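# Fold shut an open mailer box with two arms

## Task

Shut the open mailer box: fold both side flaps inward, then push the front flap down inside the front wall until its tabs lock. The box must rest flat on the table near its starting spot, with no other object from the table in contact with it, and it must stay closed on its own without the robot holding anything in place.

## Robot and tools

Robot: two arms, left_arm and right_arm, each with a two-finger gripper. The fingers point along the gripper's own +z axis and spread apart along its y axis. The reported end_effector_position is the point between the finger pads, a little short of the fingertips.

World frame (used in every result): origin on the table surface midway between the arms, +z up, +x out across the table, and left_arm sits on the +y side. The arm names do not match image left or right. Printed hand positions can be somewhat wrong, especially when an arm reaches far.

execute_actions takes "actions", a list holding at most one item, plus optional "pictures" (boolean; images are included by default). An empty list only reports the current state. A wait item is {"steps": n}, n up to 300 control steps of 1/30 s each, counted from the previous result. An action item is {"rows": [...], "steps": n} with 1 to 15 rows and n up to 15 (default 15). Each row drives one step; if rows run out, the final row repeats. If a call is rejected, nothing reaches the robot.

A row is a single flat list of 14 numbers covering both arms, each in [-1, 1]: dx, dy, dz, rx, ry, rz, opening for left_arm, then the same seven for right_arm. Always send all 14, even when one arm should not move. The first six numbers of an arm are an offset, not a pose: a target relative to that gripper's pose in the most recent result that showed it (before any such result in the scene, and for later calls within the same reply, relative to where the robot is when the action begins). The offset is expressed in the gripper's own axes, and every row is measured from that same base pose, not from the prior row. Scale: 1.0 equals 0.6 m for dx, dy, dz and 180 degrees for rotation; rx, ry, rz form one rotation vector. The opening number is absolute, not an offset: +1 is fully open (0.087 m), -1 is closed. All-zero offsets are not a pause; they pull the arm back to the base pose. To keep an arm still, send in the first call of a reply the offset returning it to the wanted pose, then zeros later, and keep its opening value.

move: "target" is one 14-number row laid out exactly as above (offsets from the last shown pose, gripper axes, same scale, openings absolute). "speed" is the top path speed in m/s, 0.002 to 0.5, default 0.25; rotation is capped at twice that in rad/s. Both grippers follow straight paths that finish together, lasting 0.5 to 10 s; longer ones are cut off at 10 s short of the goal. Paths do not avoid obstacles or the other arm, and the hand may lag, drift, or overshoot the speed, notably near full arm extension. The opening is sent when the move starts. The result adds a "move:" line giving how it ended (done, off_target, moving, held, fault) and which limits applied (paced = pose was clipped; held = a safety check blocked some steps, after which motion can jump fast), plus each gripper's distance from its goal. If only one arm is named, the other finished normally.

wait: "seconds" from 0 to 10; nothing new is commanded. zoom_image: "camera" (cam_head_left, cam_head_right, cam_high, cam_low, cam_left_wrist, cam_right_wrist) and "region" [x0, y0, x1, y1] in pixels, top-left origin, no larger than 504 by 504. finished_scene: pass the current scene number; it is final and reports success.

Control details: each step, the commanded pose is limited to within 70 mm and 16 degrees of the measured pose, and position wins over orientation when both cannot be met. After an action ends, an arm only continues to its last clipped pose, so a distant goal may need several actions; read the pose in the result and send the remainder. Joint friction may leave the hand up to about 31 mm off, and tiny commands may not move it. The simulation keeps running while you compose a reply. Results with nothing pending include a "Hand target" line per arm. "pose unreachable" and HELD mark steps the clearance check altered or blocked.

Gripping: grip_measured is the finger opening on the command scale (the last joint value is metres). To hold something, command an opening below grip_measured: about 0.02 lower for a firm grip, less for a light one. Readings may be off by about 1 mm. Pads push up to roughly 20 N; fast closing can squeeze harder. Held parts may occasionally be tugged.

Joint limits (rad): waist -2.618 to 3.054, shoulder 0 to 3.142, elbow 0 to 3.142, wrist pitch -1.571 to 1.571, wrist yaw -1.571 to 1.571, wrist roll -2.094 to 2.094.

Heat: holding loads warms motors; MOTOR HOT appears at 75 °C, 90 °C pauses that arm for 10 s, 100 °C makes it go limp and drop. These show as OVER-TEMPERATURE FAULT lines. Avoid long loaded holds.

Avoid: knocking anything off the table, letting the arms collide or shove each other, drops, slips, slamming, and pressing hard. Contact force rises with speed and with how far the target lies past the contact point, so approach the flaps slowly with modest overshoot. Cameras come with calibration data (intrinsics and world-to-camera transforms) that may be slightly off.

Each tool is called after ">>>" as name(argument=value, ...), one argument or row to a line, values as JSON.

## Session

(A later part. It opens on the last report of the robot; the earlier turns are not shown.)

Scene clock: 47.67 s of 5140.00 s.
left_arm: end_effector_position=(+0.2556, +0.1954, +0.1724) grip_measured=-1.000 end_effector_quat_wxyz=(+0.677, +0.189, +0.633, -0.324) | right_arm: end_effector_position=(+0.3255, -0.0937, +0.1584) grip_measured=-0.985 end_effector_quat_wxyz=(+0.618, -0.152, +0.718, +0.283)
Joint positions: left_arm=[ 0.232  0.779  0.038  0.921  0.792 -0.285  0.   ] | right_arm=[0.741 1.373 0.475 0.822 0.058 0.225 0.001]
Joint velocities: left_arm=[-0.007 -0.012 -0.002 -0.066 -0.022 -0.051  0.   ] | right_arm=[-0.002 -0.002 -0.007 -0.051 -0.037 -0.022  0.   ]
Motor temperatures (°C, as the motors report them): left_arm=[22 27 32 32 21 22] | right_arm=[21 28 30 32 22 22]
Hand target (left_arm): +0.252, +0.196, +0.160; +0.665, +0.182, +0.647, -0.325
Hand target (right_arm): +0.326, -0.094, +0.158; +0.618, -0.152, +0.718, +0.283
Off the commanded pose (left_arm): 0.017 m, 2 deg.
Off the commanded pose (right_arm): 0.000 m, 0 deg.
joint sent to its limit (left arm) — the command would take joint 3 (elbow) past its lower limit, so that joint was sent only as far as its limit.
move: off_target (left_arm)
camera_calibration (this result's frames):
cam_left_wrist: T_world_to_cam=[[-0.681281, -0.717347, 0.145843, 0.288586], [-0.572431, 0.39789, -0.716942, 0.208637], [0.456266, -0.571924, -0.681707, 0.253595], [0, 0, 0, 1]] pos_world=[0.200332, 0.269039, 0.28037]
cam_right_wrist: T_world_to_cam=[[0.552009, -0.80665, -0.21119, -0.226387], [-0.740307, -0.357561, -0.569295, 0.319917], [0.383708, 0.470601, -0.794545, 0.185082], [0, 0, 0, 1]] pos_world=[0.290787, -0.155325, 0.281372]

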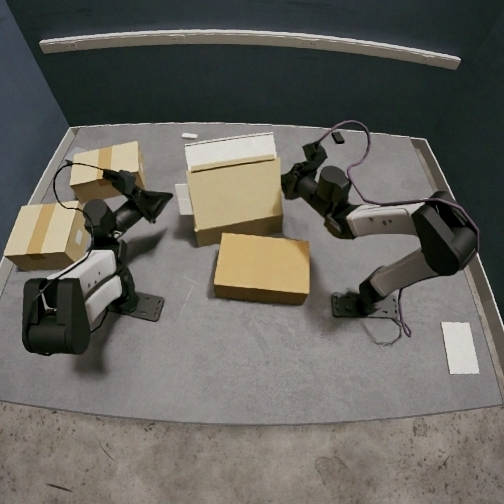

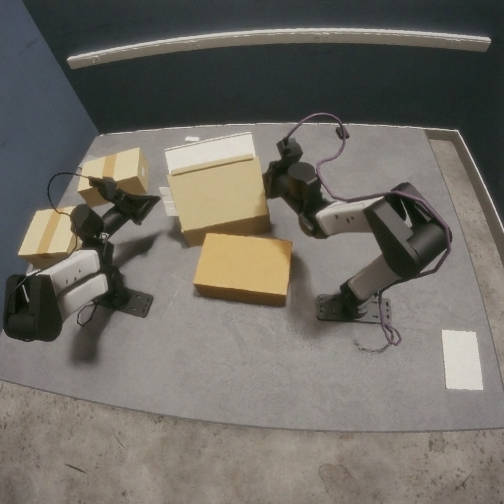

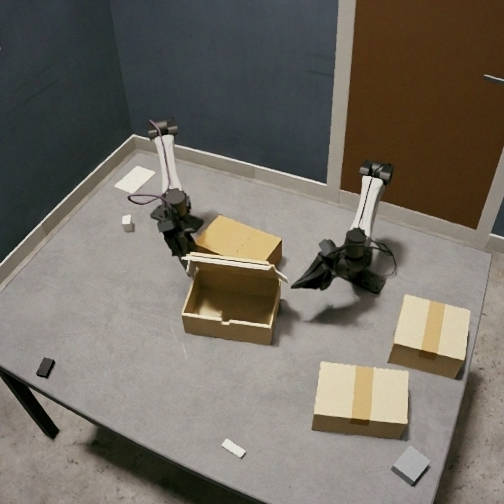

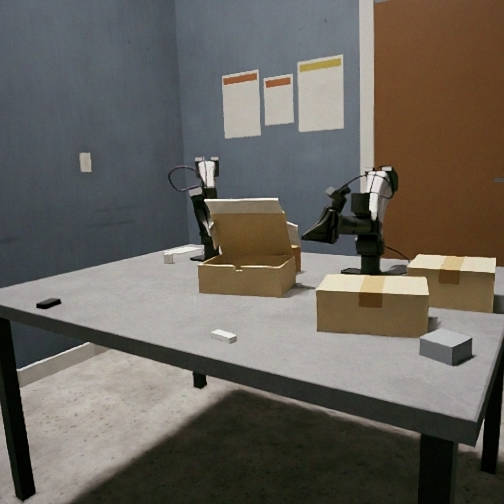

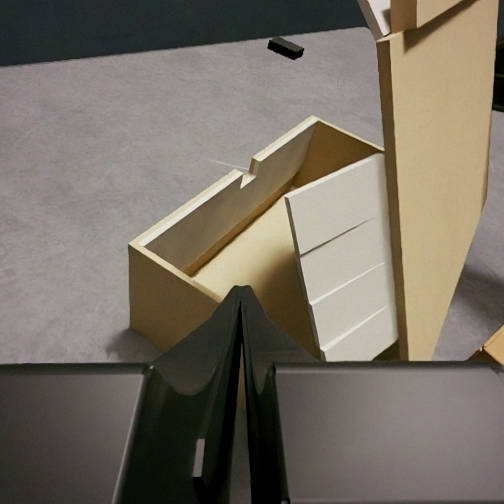

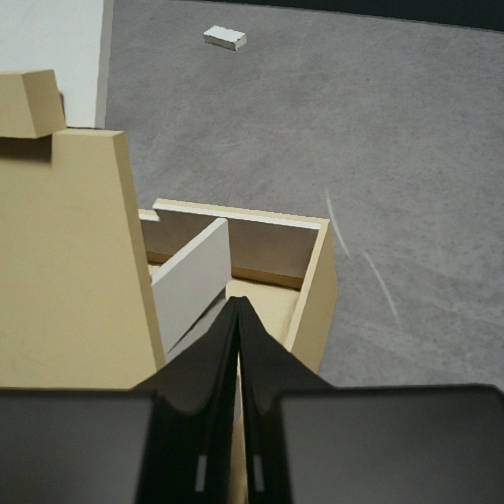

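>>> move(
  target=[0.0,-0.06,0.03,0,0,0,-1,0,0,0,0,0,0,-1],
  speed=0.05,
)

Scene clock: 50.83 s of 5140.00 s.
left_arm: end_effector_position=(+0.2461, +0.1609, +0.1778) grip_measured=-1.000 end_effector_quat_wxyz=(+0.679, +0.180, +0.635, -0.323) | right_arm: end_effector_position=(+0.3294, -0.0985, +0.1584) grip_measured=-0.985 end_effector_quat_wxyz=(+0.622, -0.142, +0.720, +0.273)
Joint positions: left_arm=[-0.073  0.636  0.05   0.732  0.475 -0.235  0.   ] | right_arm=[0.736 1.373 0.475 0.822 0.083 0.225 0.001]
Joint velocities: left_arm=[-0.007  0.002  0.002  0.007 -0.037 -0.007  0.   ] | right_arm=[-0.002 -0.007  0.002 -0.007 -0.051  0.037 -0.   ]
Motor temperatures (°C, as the motors report them): left_arm=[22 27 32 31 21 22] | right_arm=[21 28 30 32 22 22]
Hand target (left_arm): +0.244, +0.157, +0.182; +0.678, +0.186, +0.632, -0.327
Hand target (right_arm): +0.325, -0.094, +0.158; +0.618, -0.152, +0.718, +0.283
Off the commanded pose (left_arm): 0.005 m, 1 deg.
Off the commanded pose (right_arm): 0.006 m, 2 deg.
move: done
camera_calibration (this result's frames):
cam_left_wrist: T_world_to_cam=[[-0.669858, -0.725696, 0.157022, 0.253183], [-0.581504, 0.381257, -0.718677, 0.225998], [0.461675, -0.57272, -0.677383, 0.239862], [0, 0, 0, 1]] pos_world=[0.190277, 0.234944, 0.285142]
cam_right_wrist: T_world_to_cam=[[0.528839, -0.822681, -0.208626, -0.226797], [-0.749399, -0.337234, -0.569802, 0.326154], [0.39841, 0.457678, -0.794859, 0.179793], [0, 0, 0, 1]] pos_world=[0.292728, -0.158879, 0.281438]

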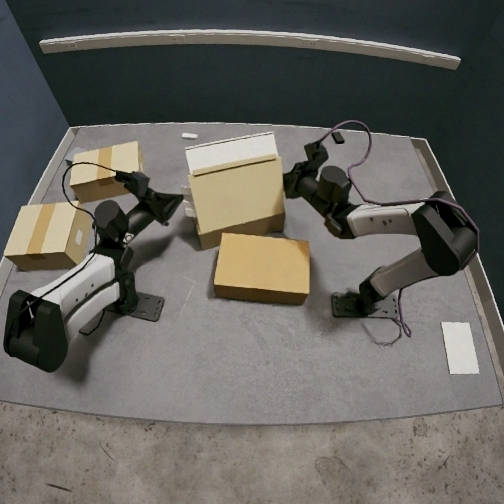

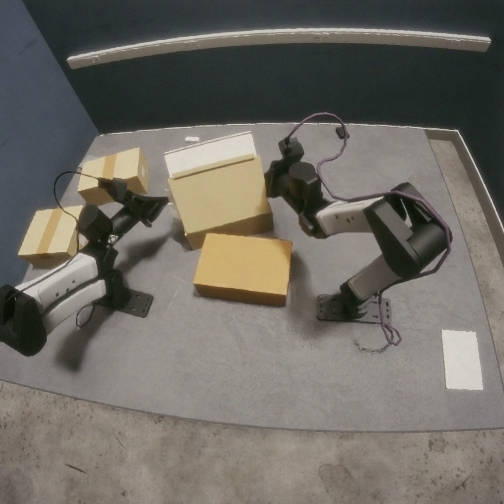

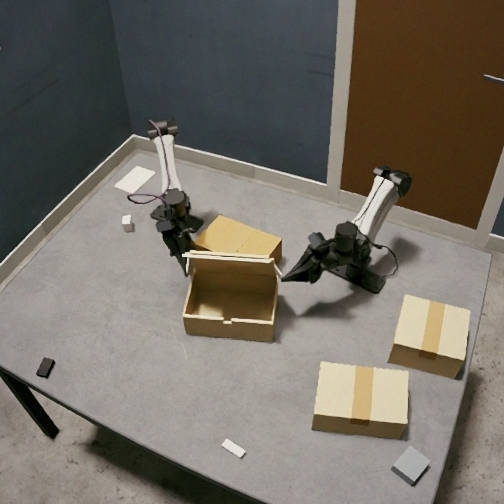

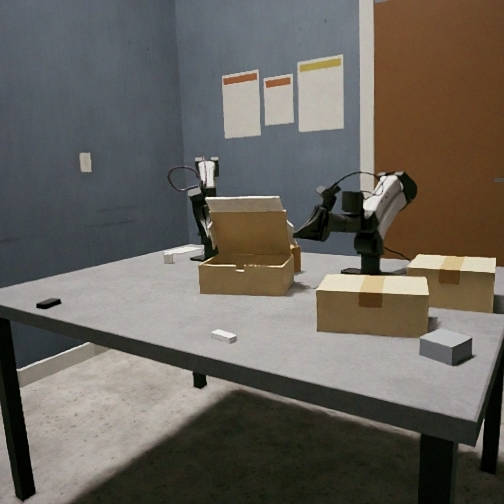

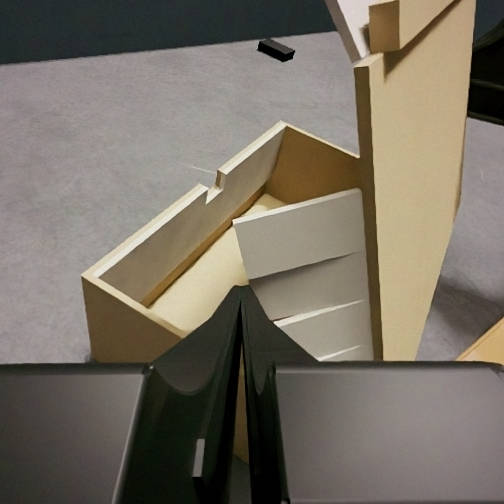

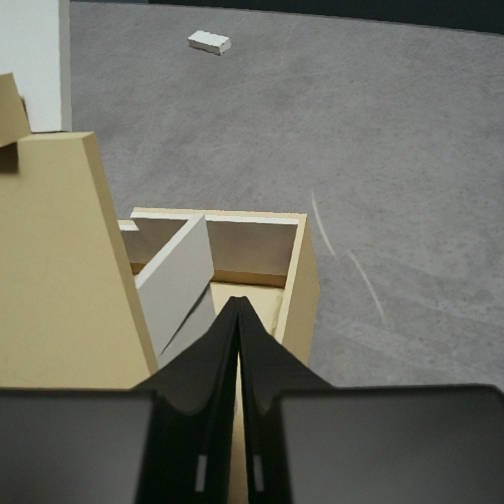

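>>> move(
  target=[-0.07,0.01,-0.05,0,0,0,-1,0,0,0,0,0,0,-1],
  speed=0.08,
)

>>> move(
  target=[0,-0.06,0,0,0.1,0,-1,0,0,0,0,0,0,-1],
  speed=0.08,
)

Scene clock: 54.83 s of 5140.00 s.
left_arm: end_effector_position=(+0.2289, +0.1928, +0.2103) grip_measured=-1.000 end_effector_quat_wxyz=(+0.679, +0.183, +0.634, -0.321) | right_arm: end_effector_position=(+0.3295, -0.0986, +0.1584) grip_measured=-0.985 end_effector_quat_wxyz=(+0.622, -0.142, +0.720, +0.273)
Joint positions: left_arm=[ 0.207  0.36   0.156  0.38   0.754 -0.283  0.   ] | right_arm=[0.736 1.373 0.475 0.822 0.083 0.225 0.001]
Joint velocities: left_arm=[-0.002  0.002  0.012 -0.007 -0.022  0.037  0.   ] | right_arm=[ 0.022  0.002 -0.002 -0.051 -0.037  0.037  0.001]
Motor temperatures (°C, as the motors report them): left_arm=[22 27 32 31 21 22] | right_arm=[21 28 30 32 22 22]
Hand target (left_arm): +0.227, +0.194, +0.213; +0.678, +0.183, +0.635, -0.320
Hand target (right_arm): +0.329, -0.099, +0.158; +0.622, -0.142, +0.720, +0.273
Off the commanded pose (left_arm): 0.004 m, 0 deg.
Off the commanded pose (right_arm): 0.000 m, 0 deg.
move: done
camera_calibration (this result's frames):
cam_left_wrist: T_world_to_cam=[[-0.671637, -0.725327, 0.151013, 0.261303], [-0.578835, 0.386494, -0.718033, 0.225521], [0.462443, -0.569669, -0.679428, 0.28776], [0, 0, 0, 1]] pos_world=[0.172968, 0.266295, 0.317984]
cam_right_wrist: T_world_to_cam=[[0.52853, -0.822887, -0.208598, -0.226785], [-0.749516, -0.336962, -0.569809, 0.326234], [0.398599, 0.457509, -0.794862, 0.179723], [0, 0, 0, 1]] pos_world=[0.292743, -0.158915, 0.281439]

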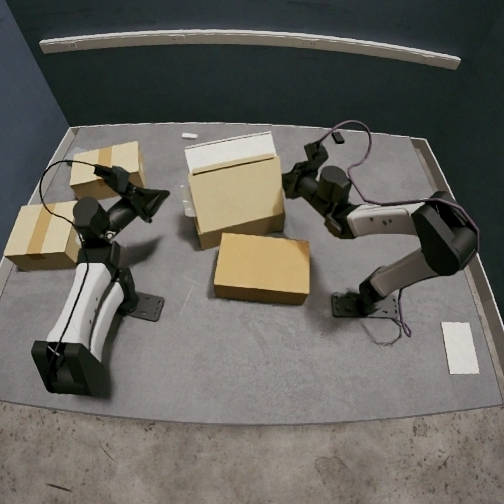

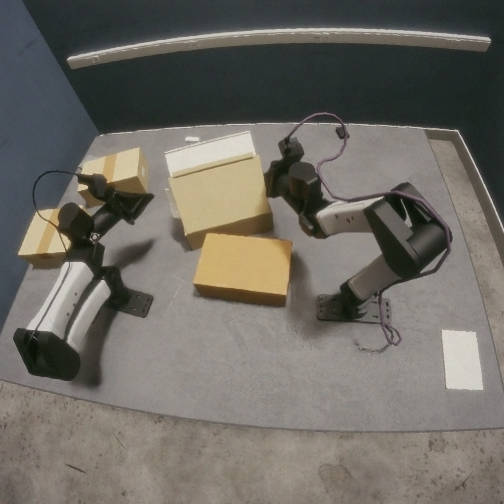

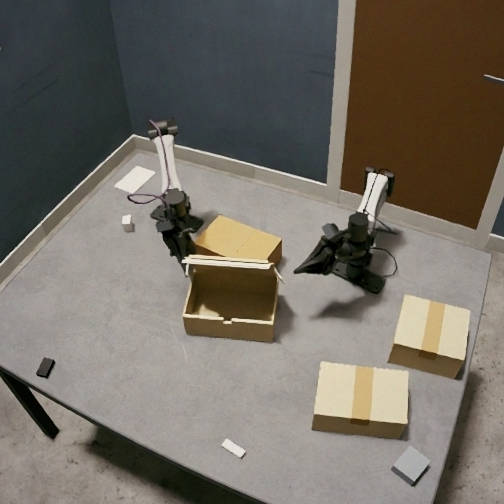

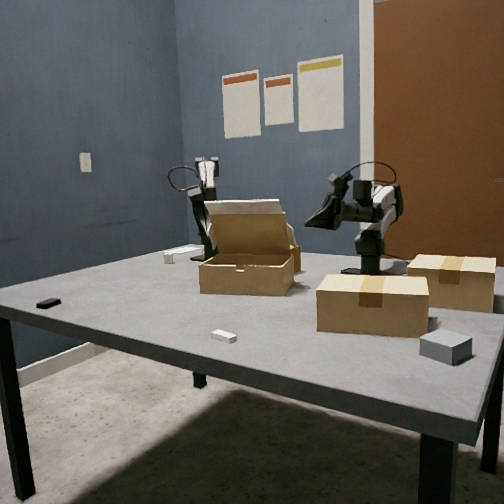

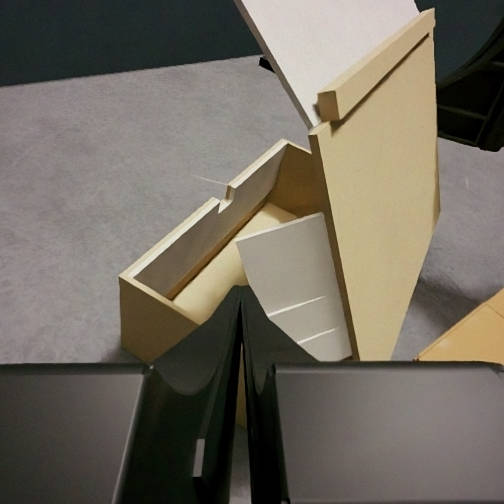

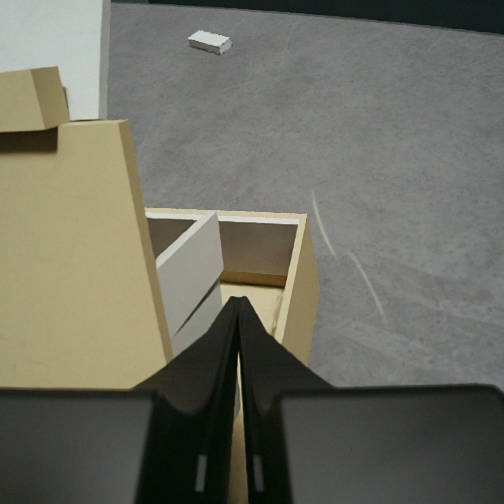

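Scene clock: 57.30 s of 5140.00 s.
left_arm: end_effector_position=(+0.2066, +0.1675, +0.2209) grip_measured=-1.000 end_effector_quat_wxyz=(+0.582, +0.228, +0.722, -0.296) | right_arm: end_effector_position=(+0.3295, -0.0986, +0.1584) grip_measured=-0.985 end_effector_quat_wxyz=(+0.622, -0.142, +0.720, +0.273)
Joint positions: left_arm=[-0.079  0.43   0.497 -0.237  0.522 -0.078  0.   ] | right_arm=[0.736 1.373 0.475 0.822 0.083 0.225 0.001]
Joint velocities: left_arm=[-0.012 -0.002  0.012  0.022 -0.037  0.007  0.   ] | right_arm=[-0.002  0.002 -0.017 -0.037 -0.022  0.022  0.   ]
Motor temperatures (°C, as the motors report them): left_arm=[22 27 33 31 21 22] | right_arm=[21 28 30 32 22 22]
Hand target (left_arm): +0.205, +0.167, +0.218; +0.572, +0.229, +0.731, -0.295
Hand target (right_arm): +0.329, -0.099, +0.158; +0.622, -0.142, +0.720, +0.273
Off the commanded pose (left_arm): 0.005 m, 2 deg.
Off the commanded pose (right_arm): 0.000 m, 0 deg.
move: done
camera_calibration (this result's frames):
cam_left_wrist: T_world_to_cam=[[-0.678598, -0.718103, 0.15438, 0.225857], [-0.679574, 0.534063, -0.502948, 0.178543], [0.278719, -0.446212, -0.850418, 0.345926], [0, 0, 0, 1]] pos_world=[0.178183, 0.221192, 0.349112]
cam_right_wrist: T_world_to_cam=[[0.52853, -0.822887, -0.208598, -0.226785], [-0.749516, -0.336962, -0.569809, 0.326234], [0.398599, 0.457509, -0.794862, 0.179723], [0, 0, 0, 1]] pos_world=[0.292743, -0.158915, 0.281439]

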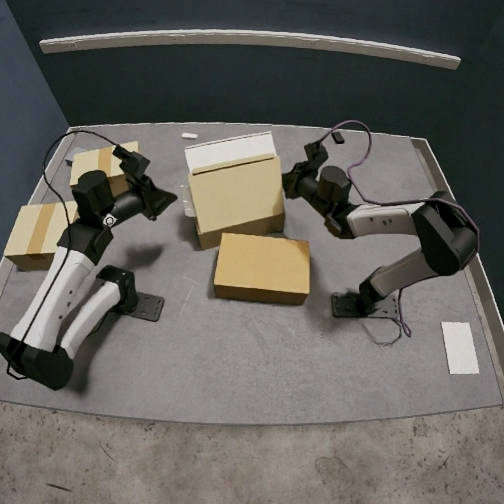

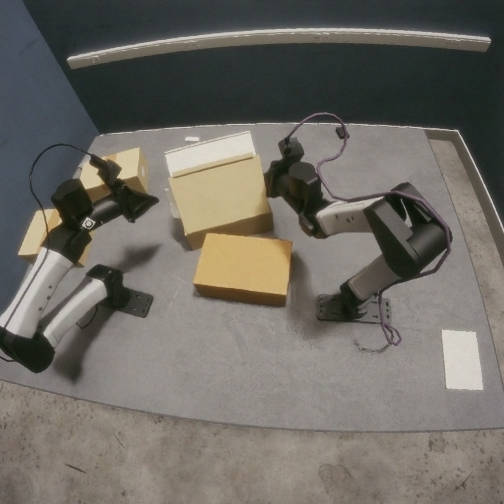

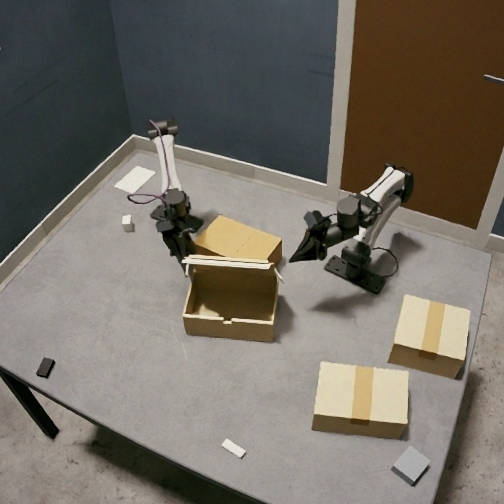

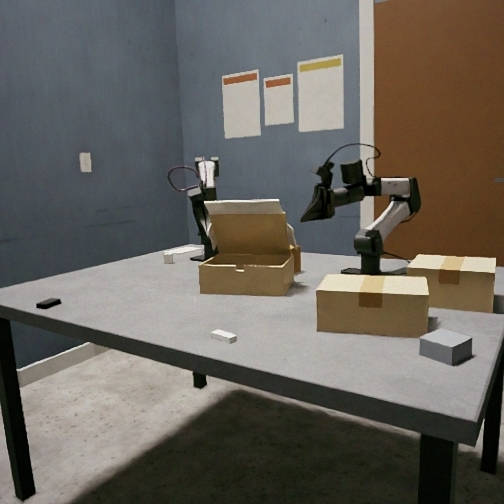

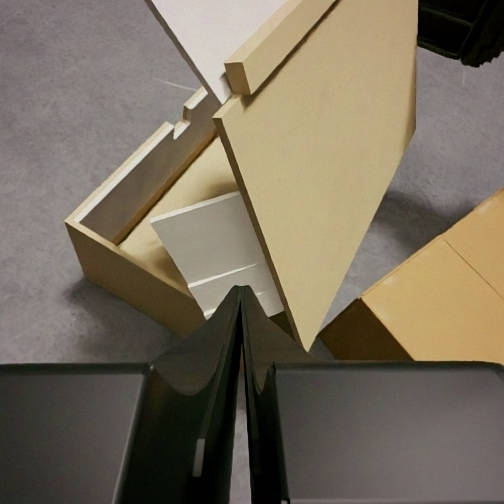

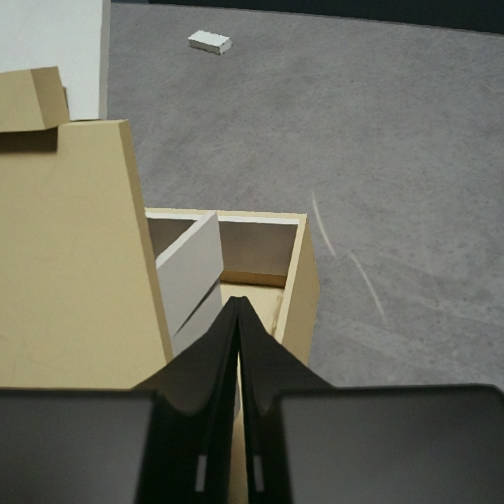

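>>> move(
  target=[0.075,0.025,0.075,0,0,0,-1,0,0,0,0,0,0,-1],
  speed=0.04,
)

Scene clock: 60.63 s of 5140.00 s.
left_arm: end_effector_position=(+0.2402, +0.1477, +0.1809) grip_measured=-1.000 end_effector_quat_wxyz=(+0.594, +0.230, +0.712, -0.295) | right_arm: end_effector_position=(+0.3295, -0.0986, +0.1584) grip_measured=-0.985 end_effector_quat_wxyz=(+0.622, -0.142, +0.720, +0.273)
Joint positions: left_arm=[-0.166  0.613  0.322  0.158  0.436 -0.093  0.   ] | right_arm=[0.736 1.373 0.475 0.822 0.083 0.225 0.001]
Joint velocities: left_arm=[-0.007 -0.007 -0.007  0.007 -0.037 -0.051  0.   ] | right_arm=[-0.007 -0.002  0.002 -0.051  0.037 -0.066 -0.   ]
Motor temperatures (°C, as the motors report them): left_arm=[22 27 33 32 21 22] | right_arm=[21 28 30 32 22 22]
Hand target (left_arm): +0.239, +0.146, +0.168; +0.582, +0.228, +0.722, -0.297
Hand target (right_arm): +0.329, -0.099, +0.158; +0.622, -0.142, +0.720, +0.273
Off the commanded pose (left_arm): 0.013 m, 2 deg.
Off the commanded pose (right_arm): 0.000 m, 0 deg.
move: off_target (left_arm)
camera_calibration (this result's frames):
cam_left_wrist: T_world_to_cam=[[-0.682032, -0.717751, 0.140239, 0.243934], [-0.66491, 0.52874, -0.527569, 0.193597], [0.304513, -0.453065, -0.837857, 0.28623], [0, 0, 0, 1]] pos_world=[0.207935, 0.202402, 0.307746]
cam_right_wrist: T_world_to_cam=[[0.52853, -0.822887, -0.208598, -0.226785], [-0.749516, -0.336962, -0.569809, 0.326234], [0.398599, 0.457509, -0.794862, 0.179723], [0, 0, 0, 1]] pos_world=[0.292743, -0.158915, 0.281439]

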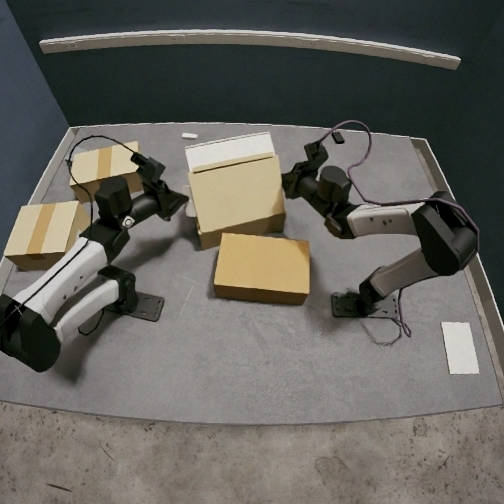

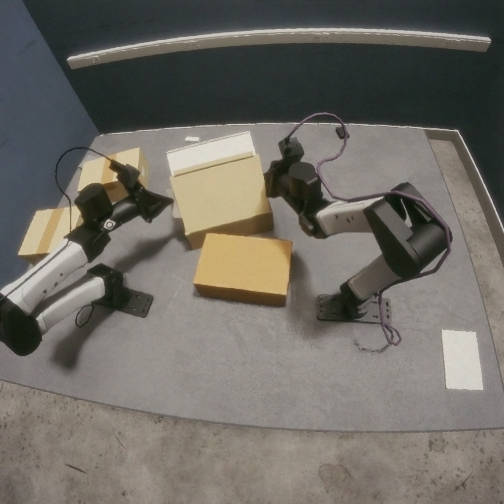

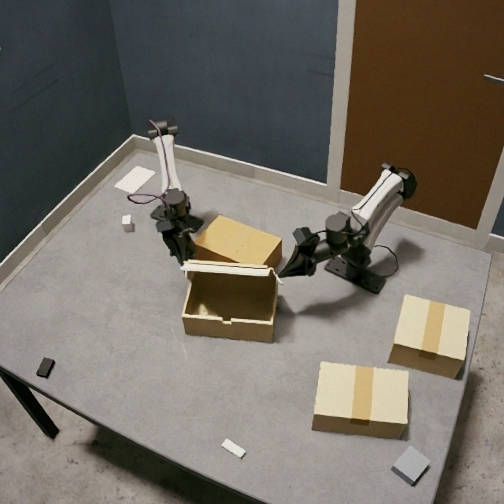

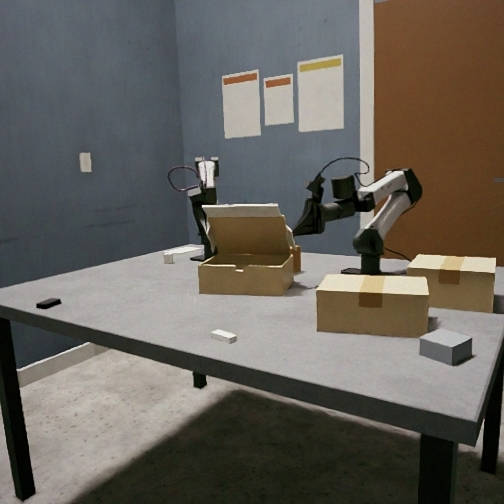

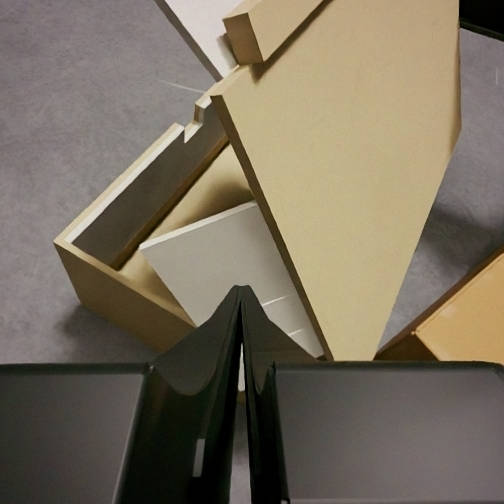

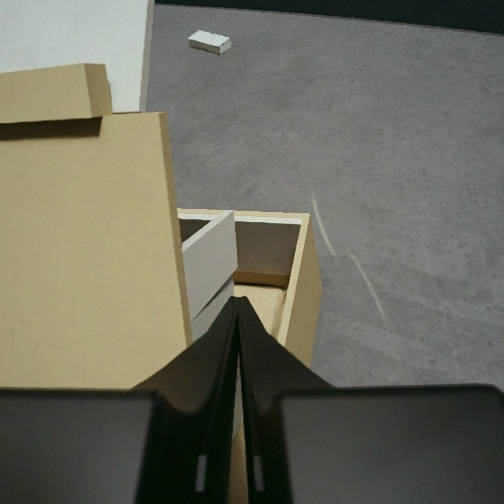

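On the face now. Continue forward/down.

>>> move(
  target=[0.07,0.02,0.09,0,0,0,-1,0,0,0,0,0,0,-1],
  speed=0.03,
)

Scene clock: 64.17 s of 5140.00 s.
left_arm: end_effector_position=(+0.2930, +0.1301, +0.1428) grip_measured=-1.000 end_effector_quat_wxyz=(+0.616, +0.211, +0.709, -0.270) | right_arm: end_effector_position=(+0.3379, -0.1126, +0.1528) grip_measured=-0.985 end_effector_quat_wxyz=(+0.627, -0.122, +0.731, +0.240)
Joint positions: left_arm=[-0.225  1.068  0.255  0.713  0.308 -0.093  0.   ] | right_arm=[0.726 1.373 0.475 0.799 0.148 0.215 0.001]
Joint velocities: left_arm=[-0.012  0.012 -0.007  0.037  0.037 -0.007  0.   ] | right_arm=[ 0.002 -0.017 -0.012  0.066  0.081  0.022 -0.002]
Motor temperatures (°C, as the motors report them): left_arm=[22 27 33 32 21 22] | right_arm=[21 28 30 32 22 22]
Hand target (left_arm): +0.280, +0.118, +0.130; +0.594, +0.229, +0.713, -0.295
Hand target (right_arm): +0.329, -0.099, +0.158; +0.622, -0.142, +0.720, +0.272
Off the commanded pose (left_arm): 0.022 m, 4 deg.
Off the commanded pose (right_arm): 0.017 m, 5 deg.
move: off_target (left_arm, right_arm)
camera_calibration (this result's frames):
cam_left_wrist: T_world_to_cam=[[-0.636247, -0.762785, 0.11554, 0.268614], [-0.680469, 0.484288, -0.549933, 0.231358], [0.363526, -0.428515, -0.827178, 0.208222], [0, 0, 0, 1]] pos_world=[0.252642, 0.182077, 0.268432]
cam_right_wrist: T_world_to_cam=[[0.46355, -0.8654, -0.190275, -0.229615], [-0.778195, -0.29493, -0.554462, 0.336738], [0.423714, 0.405092, -0.810165, 0.166245], [0, 0, 0, 1]] pos_world=[0.298045, -0.166739, 0.277705]

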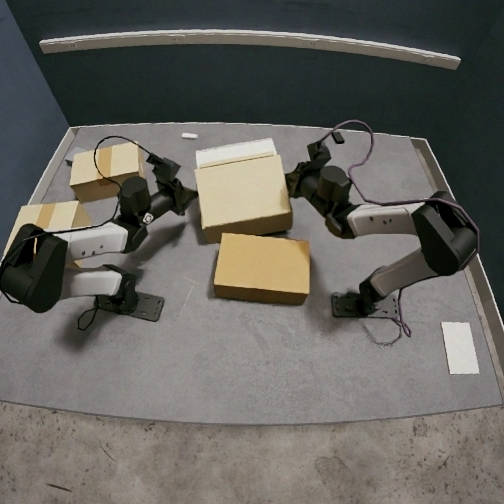

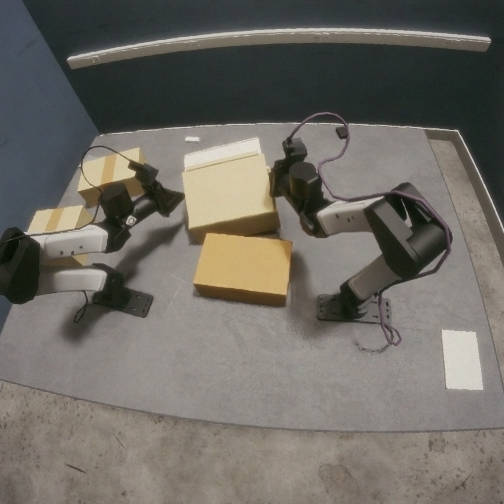

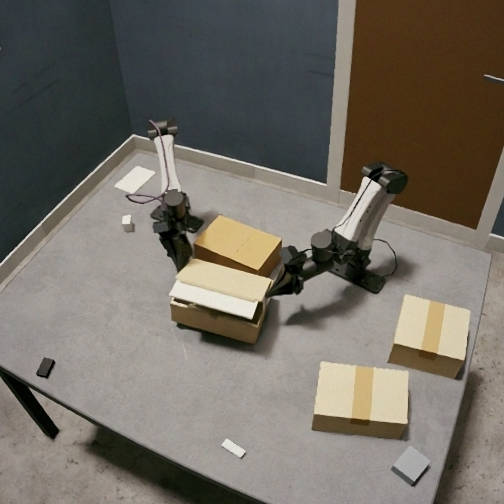

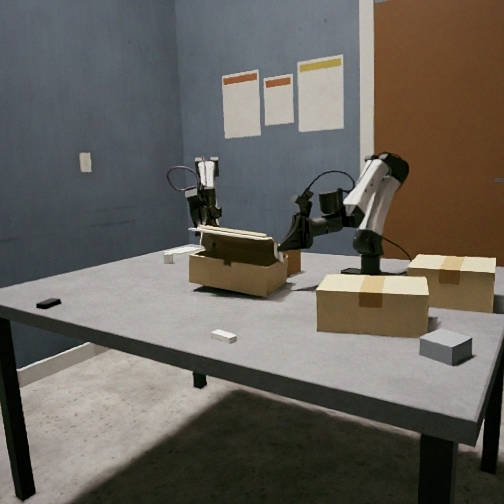

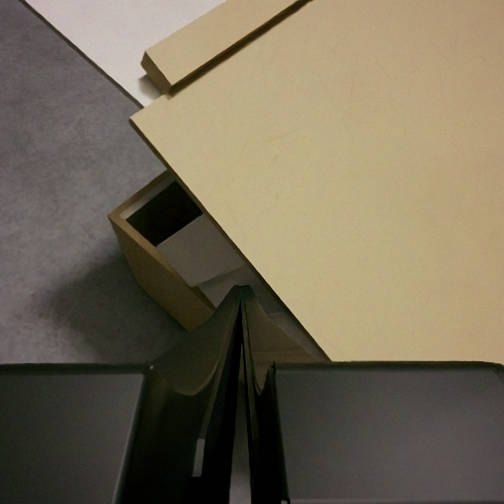

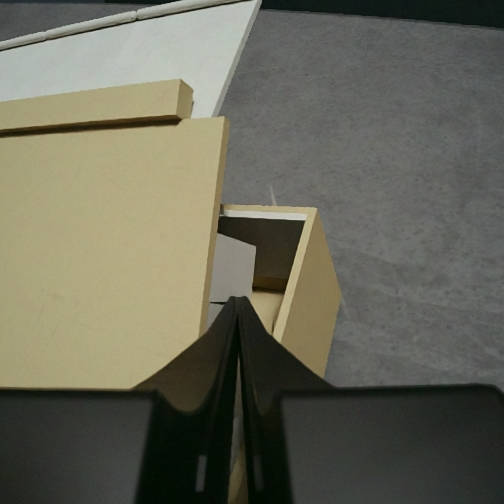

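>>> move(
  target=[-0.03,0.04,-0.06,0,0,0,-1,0,-0.05,-0.04,0,0,0,-1],
  speed=0.04,
)

Scene clock: 67.80 s of 5140.00 s.
left_arm: end_effector_position=(+0.2825, +0.1709, +0.1578) grip_measured=-1.000 end_effector_quat_wxyz=(+0.617, +0.213, +0.708, -0.270) | right_arm: end_effector_position=(+0.3350, -0.1449, +0.1512) grip_measured=-0.985 end_effector_quat_wxyz=(+0.628, -0.118, +0.729, +0.244)
Joint positions: left_arm=[-0.008  0.858  0.254  0.496  0.525 -0.066  0.   ] | right_arm=[0.618 1.281 0.394 0.797 0.041 0.214 0.001]
Joint velocities: left_arm=[-0.012 -0.007  0.012  0.081  0.007 -0.051  0.   ] | right_arm=[-0.022 -0.017  0.012  0.037 -0.007  0.081 -0.   ]
Motor temperatures (°C, as the motors report them): left_arm=[22 27 33 32 21 22] | right_arm=[21 28 30 32 22 22]
Hand target (left_arm): +0.283, +0.173, +0.161; +0.616, +0.213, +0.709, -0.268
Hand target (right_arm): +0.331, -0.150, +0.148; +0.627, -0.122, +0.731, +0.240
Off the commanded pose (left_arm): 0.004 m, 0 deg.
Off the commanded pose (right_arm): 0.007 m, 1 deg.
move: done
camera_calibration (this result's frames):
cam_left_wrist: T_world_to_cam=[[-0.637986, -0.761782, 0.112524, 0.292087], [-0.677718, 0.486085, -0.551742, 0.211908], [0.365611, -0.428263, -0.826389, 0.241206], [0, 0, 0, 1]] pos_world=[0.241774, 0.222801, 0.283382]
cam_right_wrist: T_world_to_cam=[[0.463226, -0.863327, -0.200222, -0.254545], [-0.777474, -0.287427, -0.559393, 0.325681], [0.42539, 0.414792, -0.804357, 0.179227], [0, 0, 0, 1]] pos_world=[0.294879, -0.200488, 0.275381]

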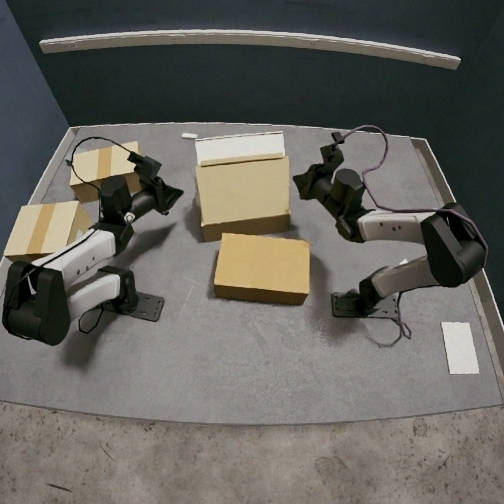

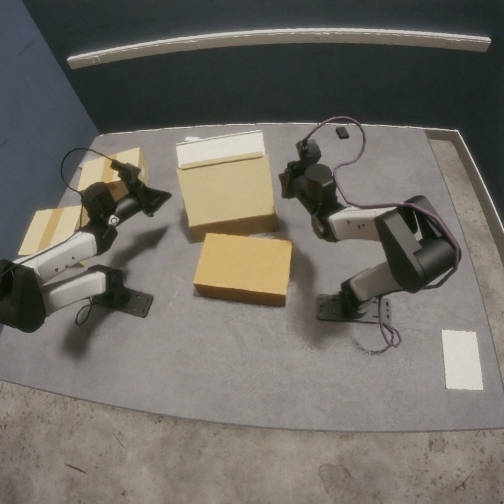

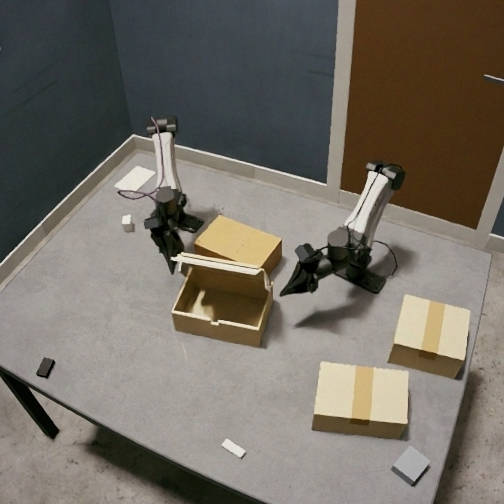

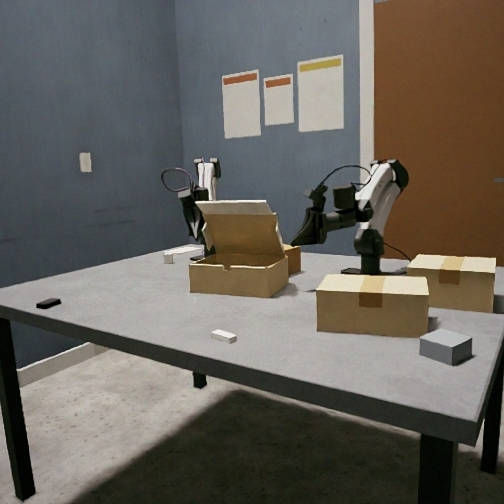

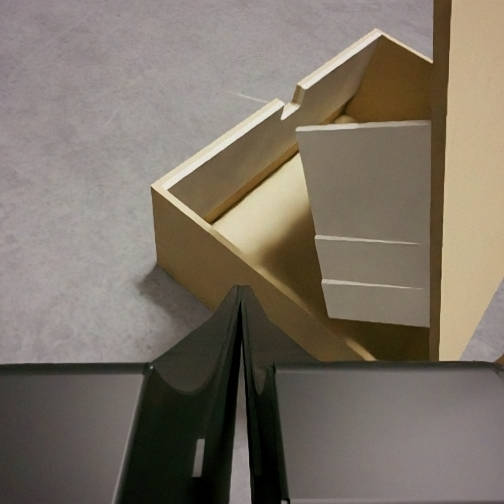

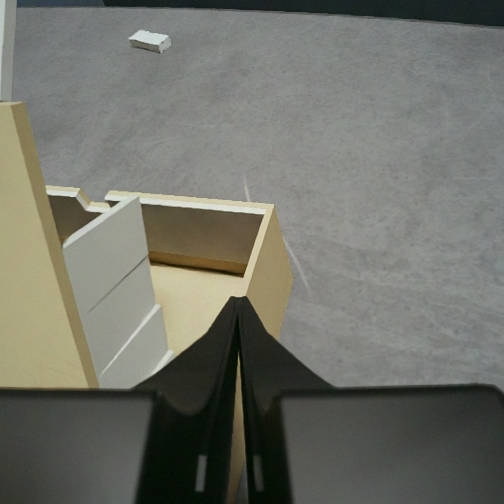

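>>> move(
  target=[-0.014,-0.042,-0.023,0,0,0,-1,0,0.05,0.03,0,0,0,-1],
  speed=0.05,
)

>>> move(
  target=[0,-0.063,0.054,0,0,0,-1,0,0,0,0,0,0,-1],
  speed=0.03,
)

Scene clock: 72.60 s of 5140.00 s.
left_arm: end_effector_position=(+0.2592, +0.1618, +0.1706) grip_measured=-1.000 end_effector_quat_wxyz=(+0.621, +0.213, +0.704, -0.269) | right_arm: end_effector_position=(+0.3332, -0.1166, +0.1530) grip_measured=-0.985 end_effector_quat_wxyz=(+0.628, -0.122, +0.730, +0.240)
Joint positions: left_arm=[-0.105  0.671  0.254  0.326  0.427 -0.077  0.   ] | right_arm=[0.726 1.346 0.452 0.797 0.149 0.214 0.001]
Joint velocities: left_arm=[-0.007 -0.007  0.002 -0.051 -0.051 -0.066  0.   ] | right_arm=[-0.007 -0.007 -0.007  0.022 -0.022  0.022 -0.001]
Motor temperatures (°C, as the motors report them): left_arm=[22 27 33 32 21 22] | right_arm=[21 28 30 32 22 22]
Hand target (left_arm): +0.257, +0.161, +0.172; +0.617, +0.212, +0.708, -0.271
Hand target (right_arm): +0.336, -0.111, +0.157; +0.629, -0.119, +0.729, +0.244
Off the commanded pose (left_arm): 0.002 m, 1 deg.
Off the commanded pose (right_arm): 0.008 m, 1 deg.
After step 90, 0.57 s passed at rest.
move: done
camera_calibration (this result's frames):
cam_left_wrist: T_world_to_cam=[[-0.638332, -0.762308, 0.106859, 0.270049], [-0.671835, 0.483972, -0.560722, 0.207954], [0.375726, -0.429719, -0.82108, 0.253155], [0, 0, 0, 1]] pos_world=[0.216975, 0.214002, 0.295607]
cam_right_wrist: T_world_to_cam=[[0.463564, -0.865537, -0.189613, -0.230917], [-0.776708, -0.293954, -0.55706, 0.332031], [0.426419, 0.405507, -0.808536, 0.168976], [0, 0, 0, 1]] pos_world=[0.292881, -0.170786, 0.277799]

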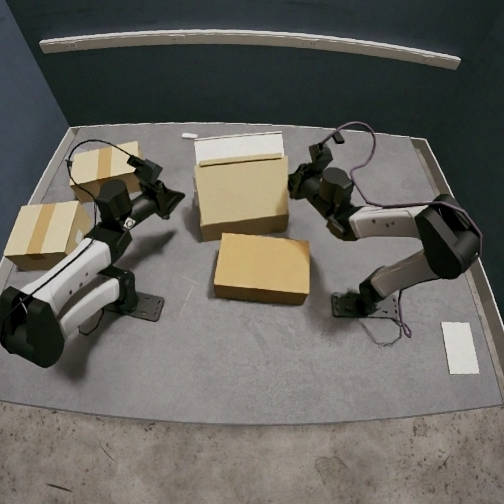

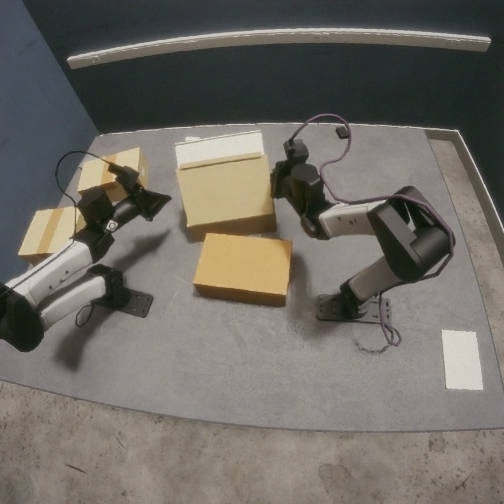

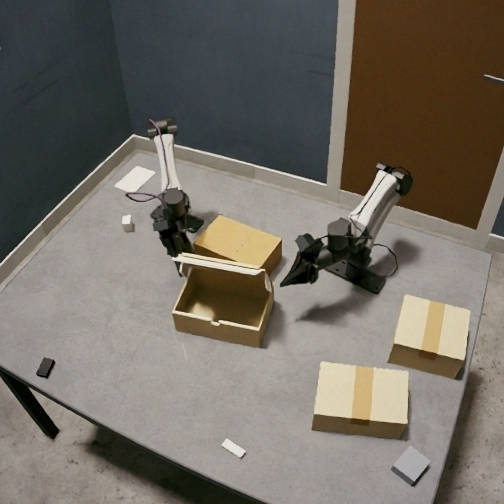

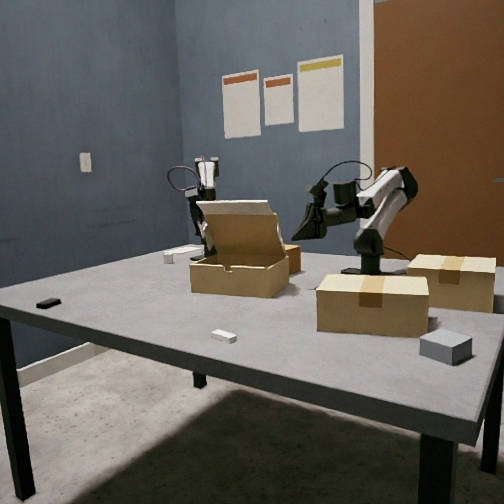

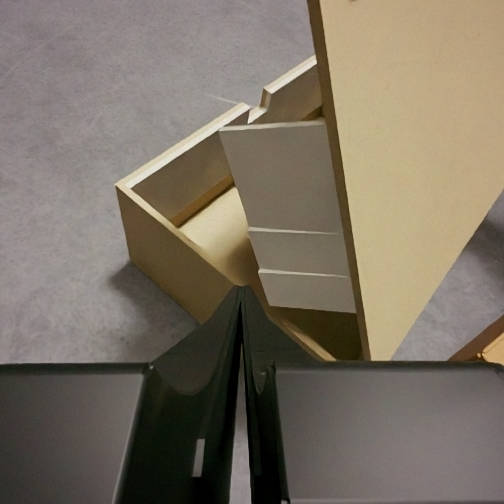

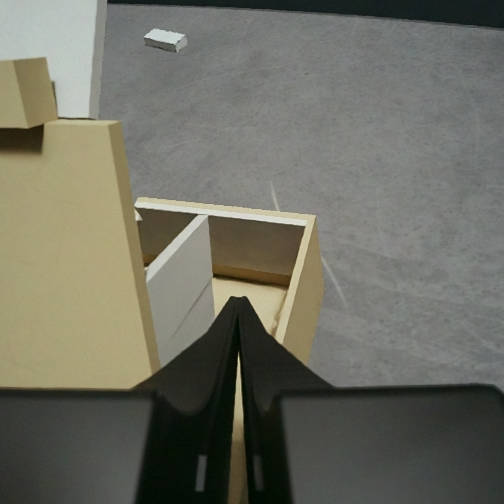

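Scene clock: 74.50 s of 5140.00 s.
left_arm: end_effector_position=(+0.2619, +0.1212, +0.1650) grip_measured=-1.000 end_effector_quat_wxyz=(+0.620, +0.205, +0.713, -0.255) | right_arm: end_effector_position=(+0.3359, -0.1211, +0.1525) grip_measured=-0.985 end_effector_quat_wxyz=(+0.631, -0.114, +0.732, +0.230)
Joint positions: left_arm=[-0.393  0.816  0.277  0.437  0.109 -0.1    0.   ] | right_arm=[0.724 1.346 0.452 0.794 0.173 0.212 0.001]
Joint velocities: left_arm=[-0.027  0.007  0.017 -0.081 -0.022 -0.051  0.   ] | right_arm=[-0.007 -0.027  0.007  0.007 -0.11  -0.081  0.   ]
Motor temperatures (°C, as the motors report them): left_arm=[22 27 33 33 21 22] | right_arm=[21 28 30 32 22 22]
Hand target (left_arm): +0.260, +0.112, +0.173; +0.621, +0.210, +0.705, -0.272
Hand target (right_arm): +0.333, -0.117, +0.153; +0.628, -0.122, +0.730, +0.240
Off the commanded pose (left_arm): 0.012 m, 2 deg.
Off the commanded pose (right_arm): 0.005 m, 1 deg.
move: off_target (left_arm)
camera_calibration (this result's frames):
cam_left_wrist: T_world_to_cam=[[-0.613614, -0.782879, 0.102846, 0.238089], [-0.692822, 0.471333, -0.54575, 0.230867], [0.378782, -0.406134, -0.831613, 0.228155], [0, 0, 0, 1]] pos_world=[0.219623, 0.170241, 0.291246]
cam_right_wrist: T_world_to_cam=[[0.441316, -0.878051, -0.185114, -0.230902], [-0.783698, -0.276647, -0.556134, 0.33687], [0.437102, 0.390504, -0.810215, 0.164036], [0, 0, 0, 1]] pos_world=[0.294204, -0.173607, 0.277506]

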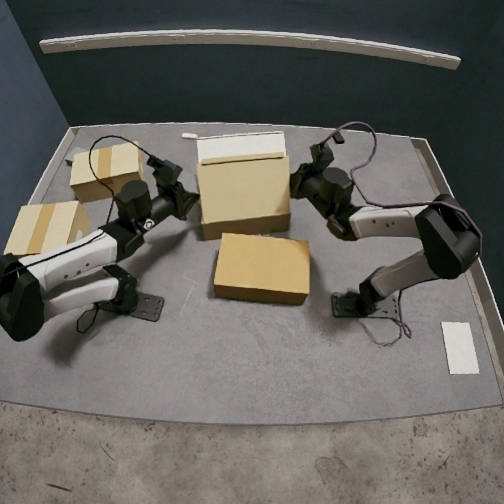

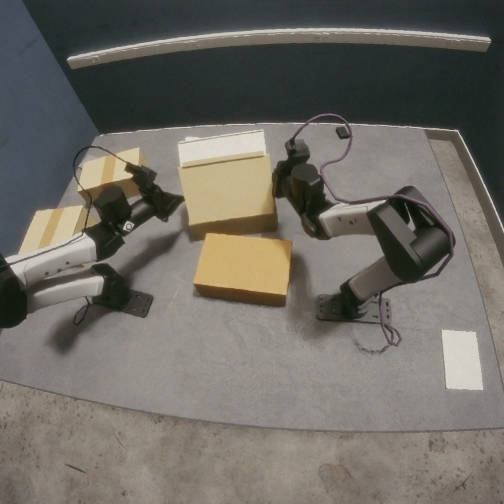

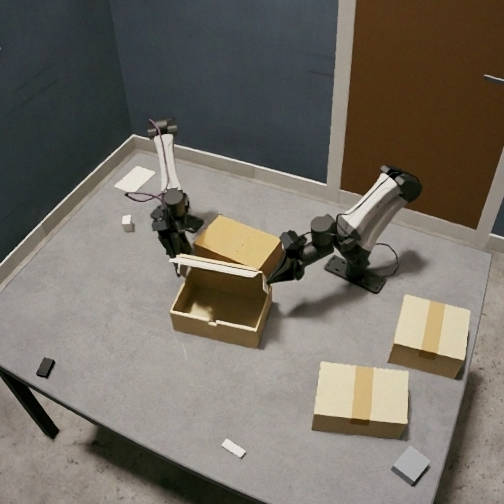

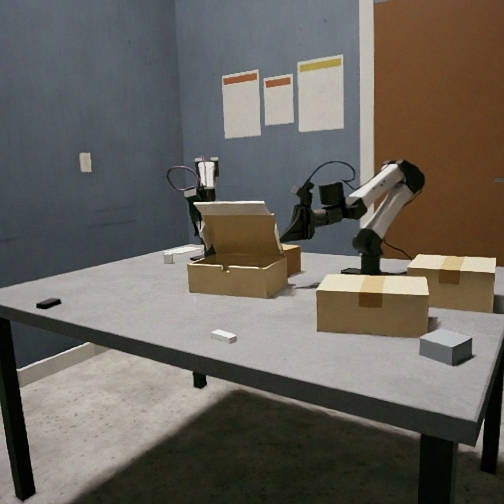

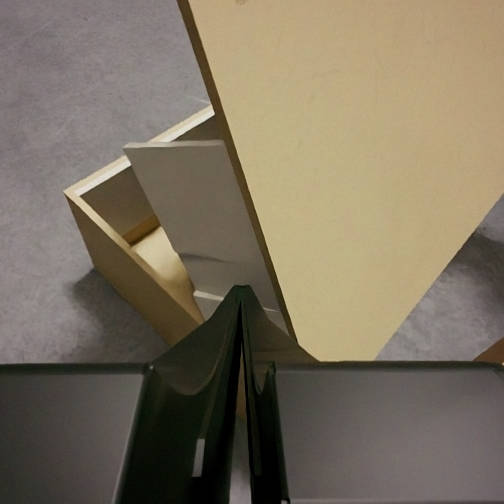

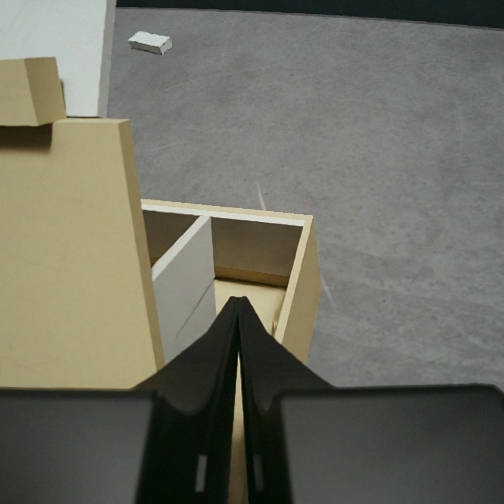

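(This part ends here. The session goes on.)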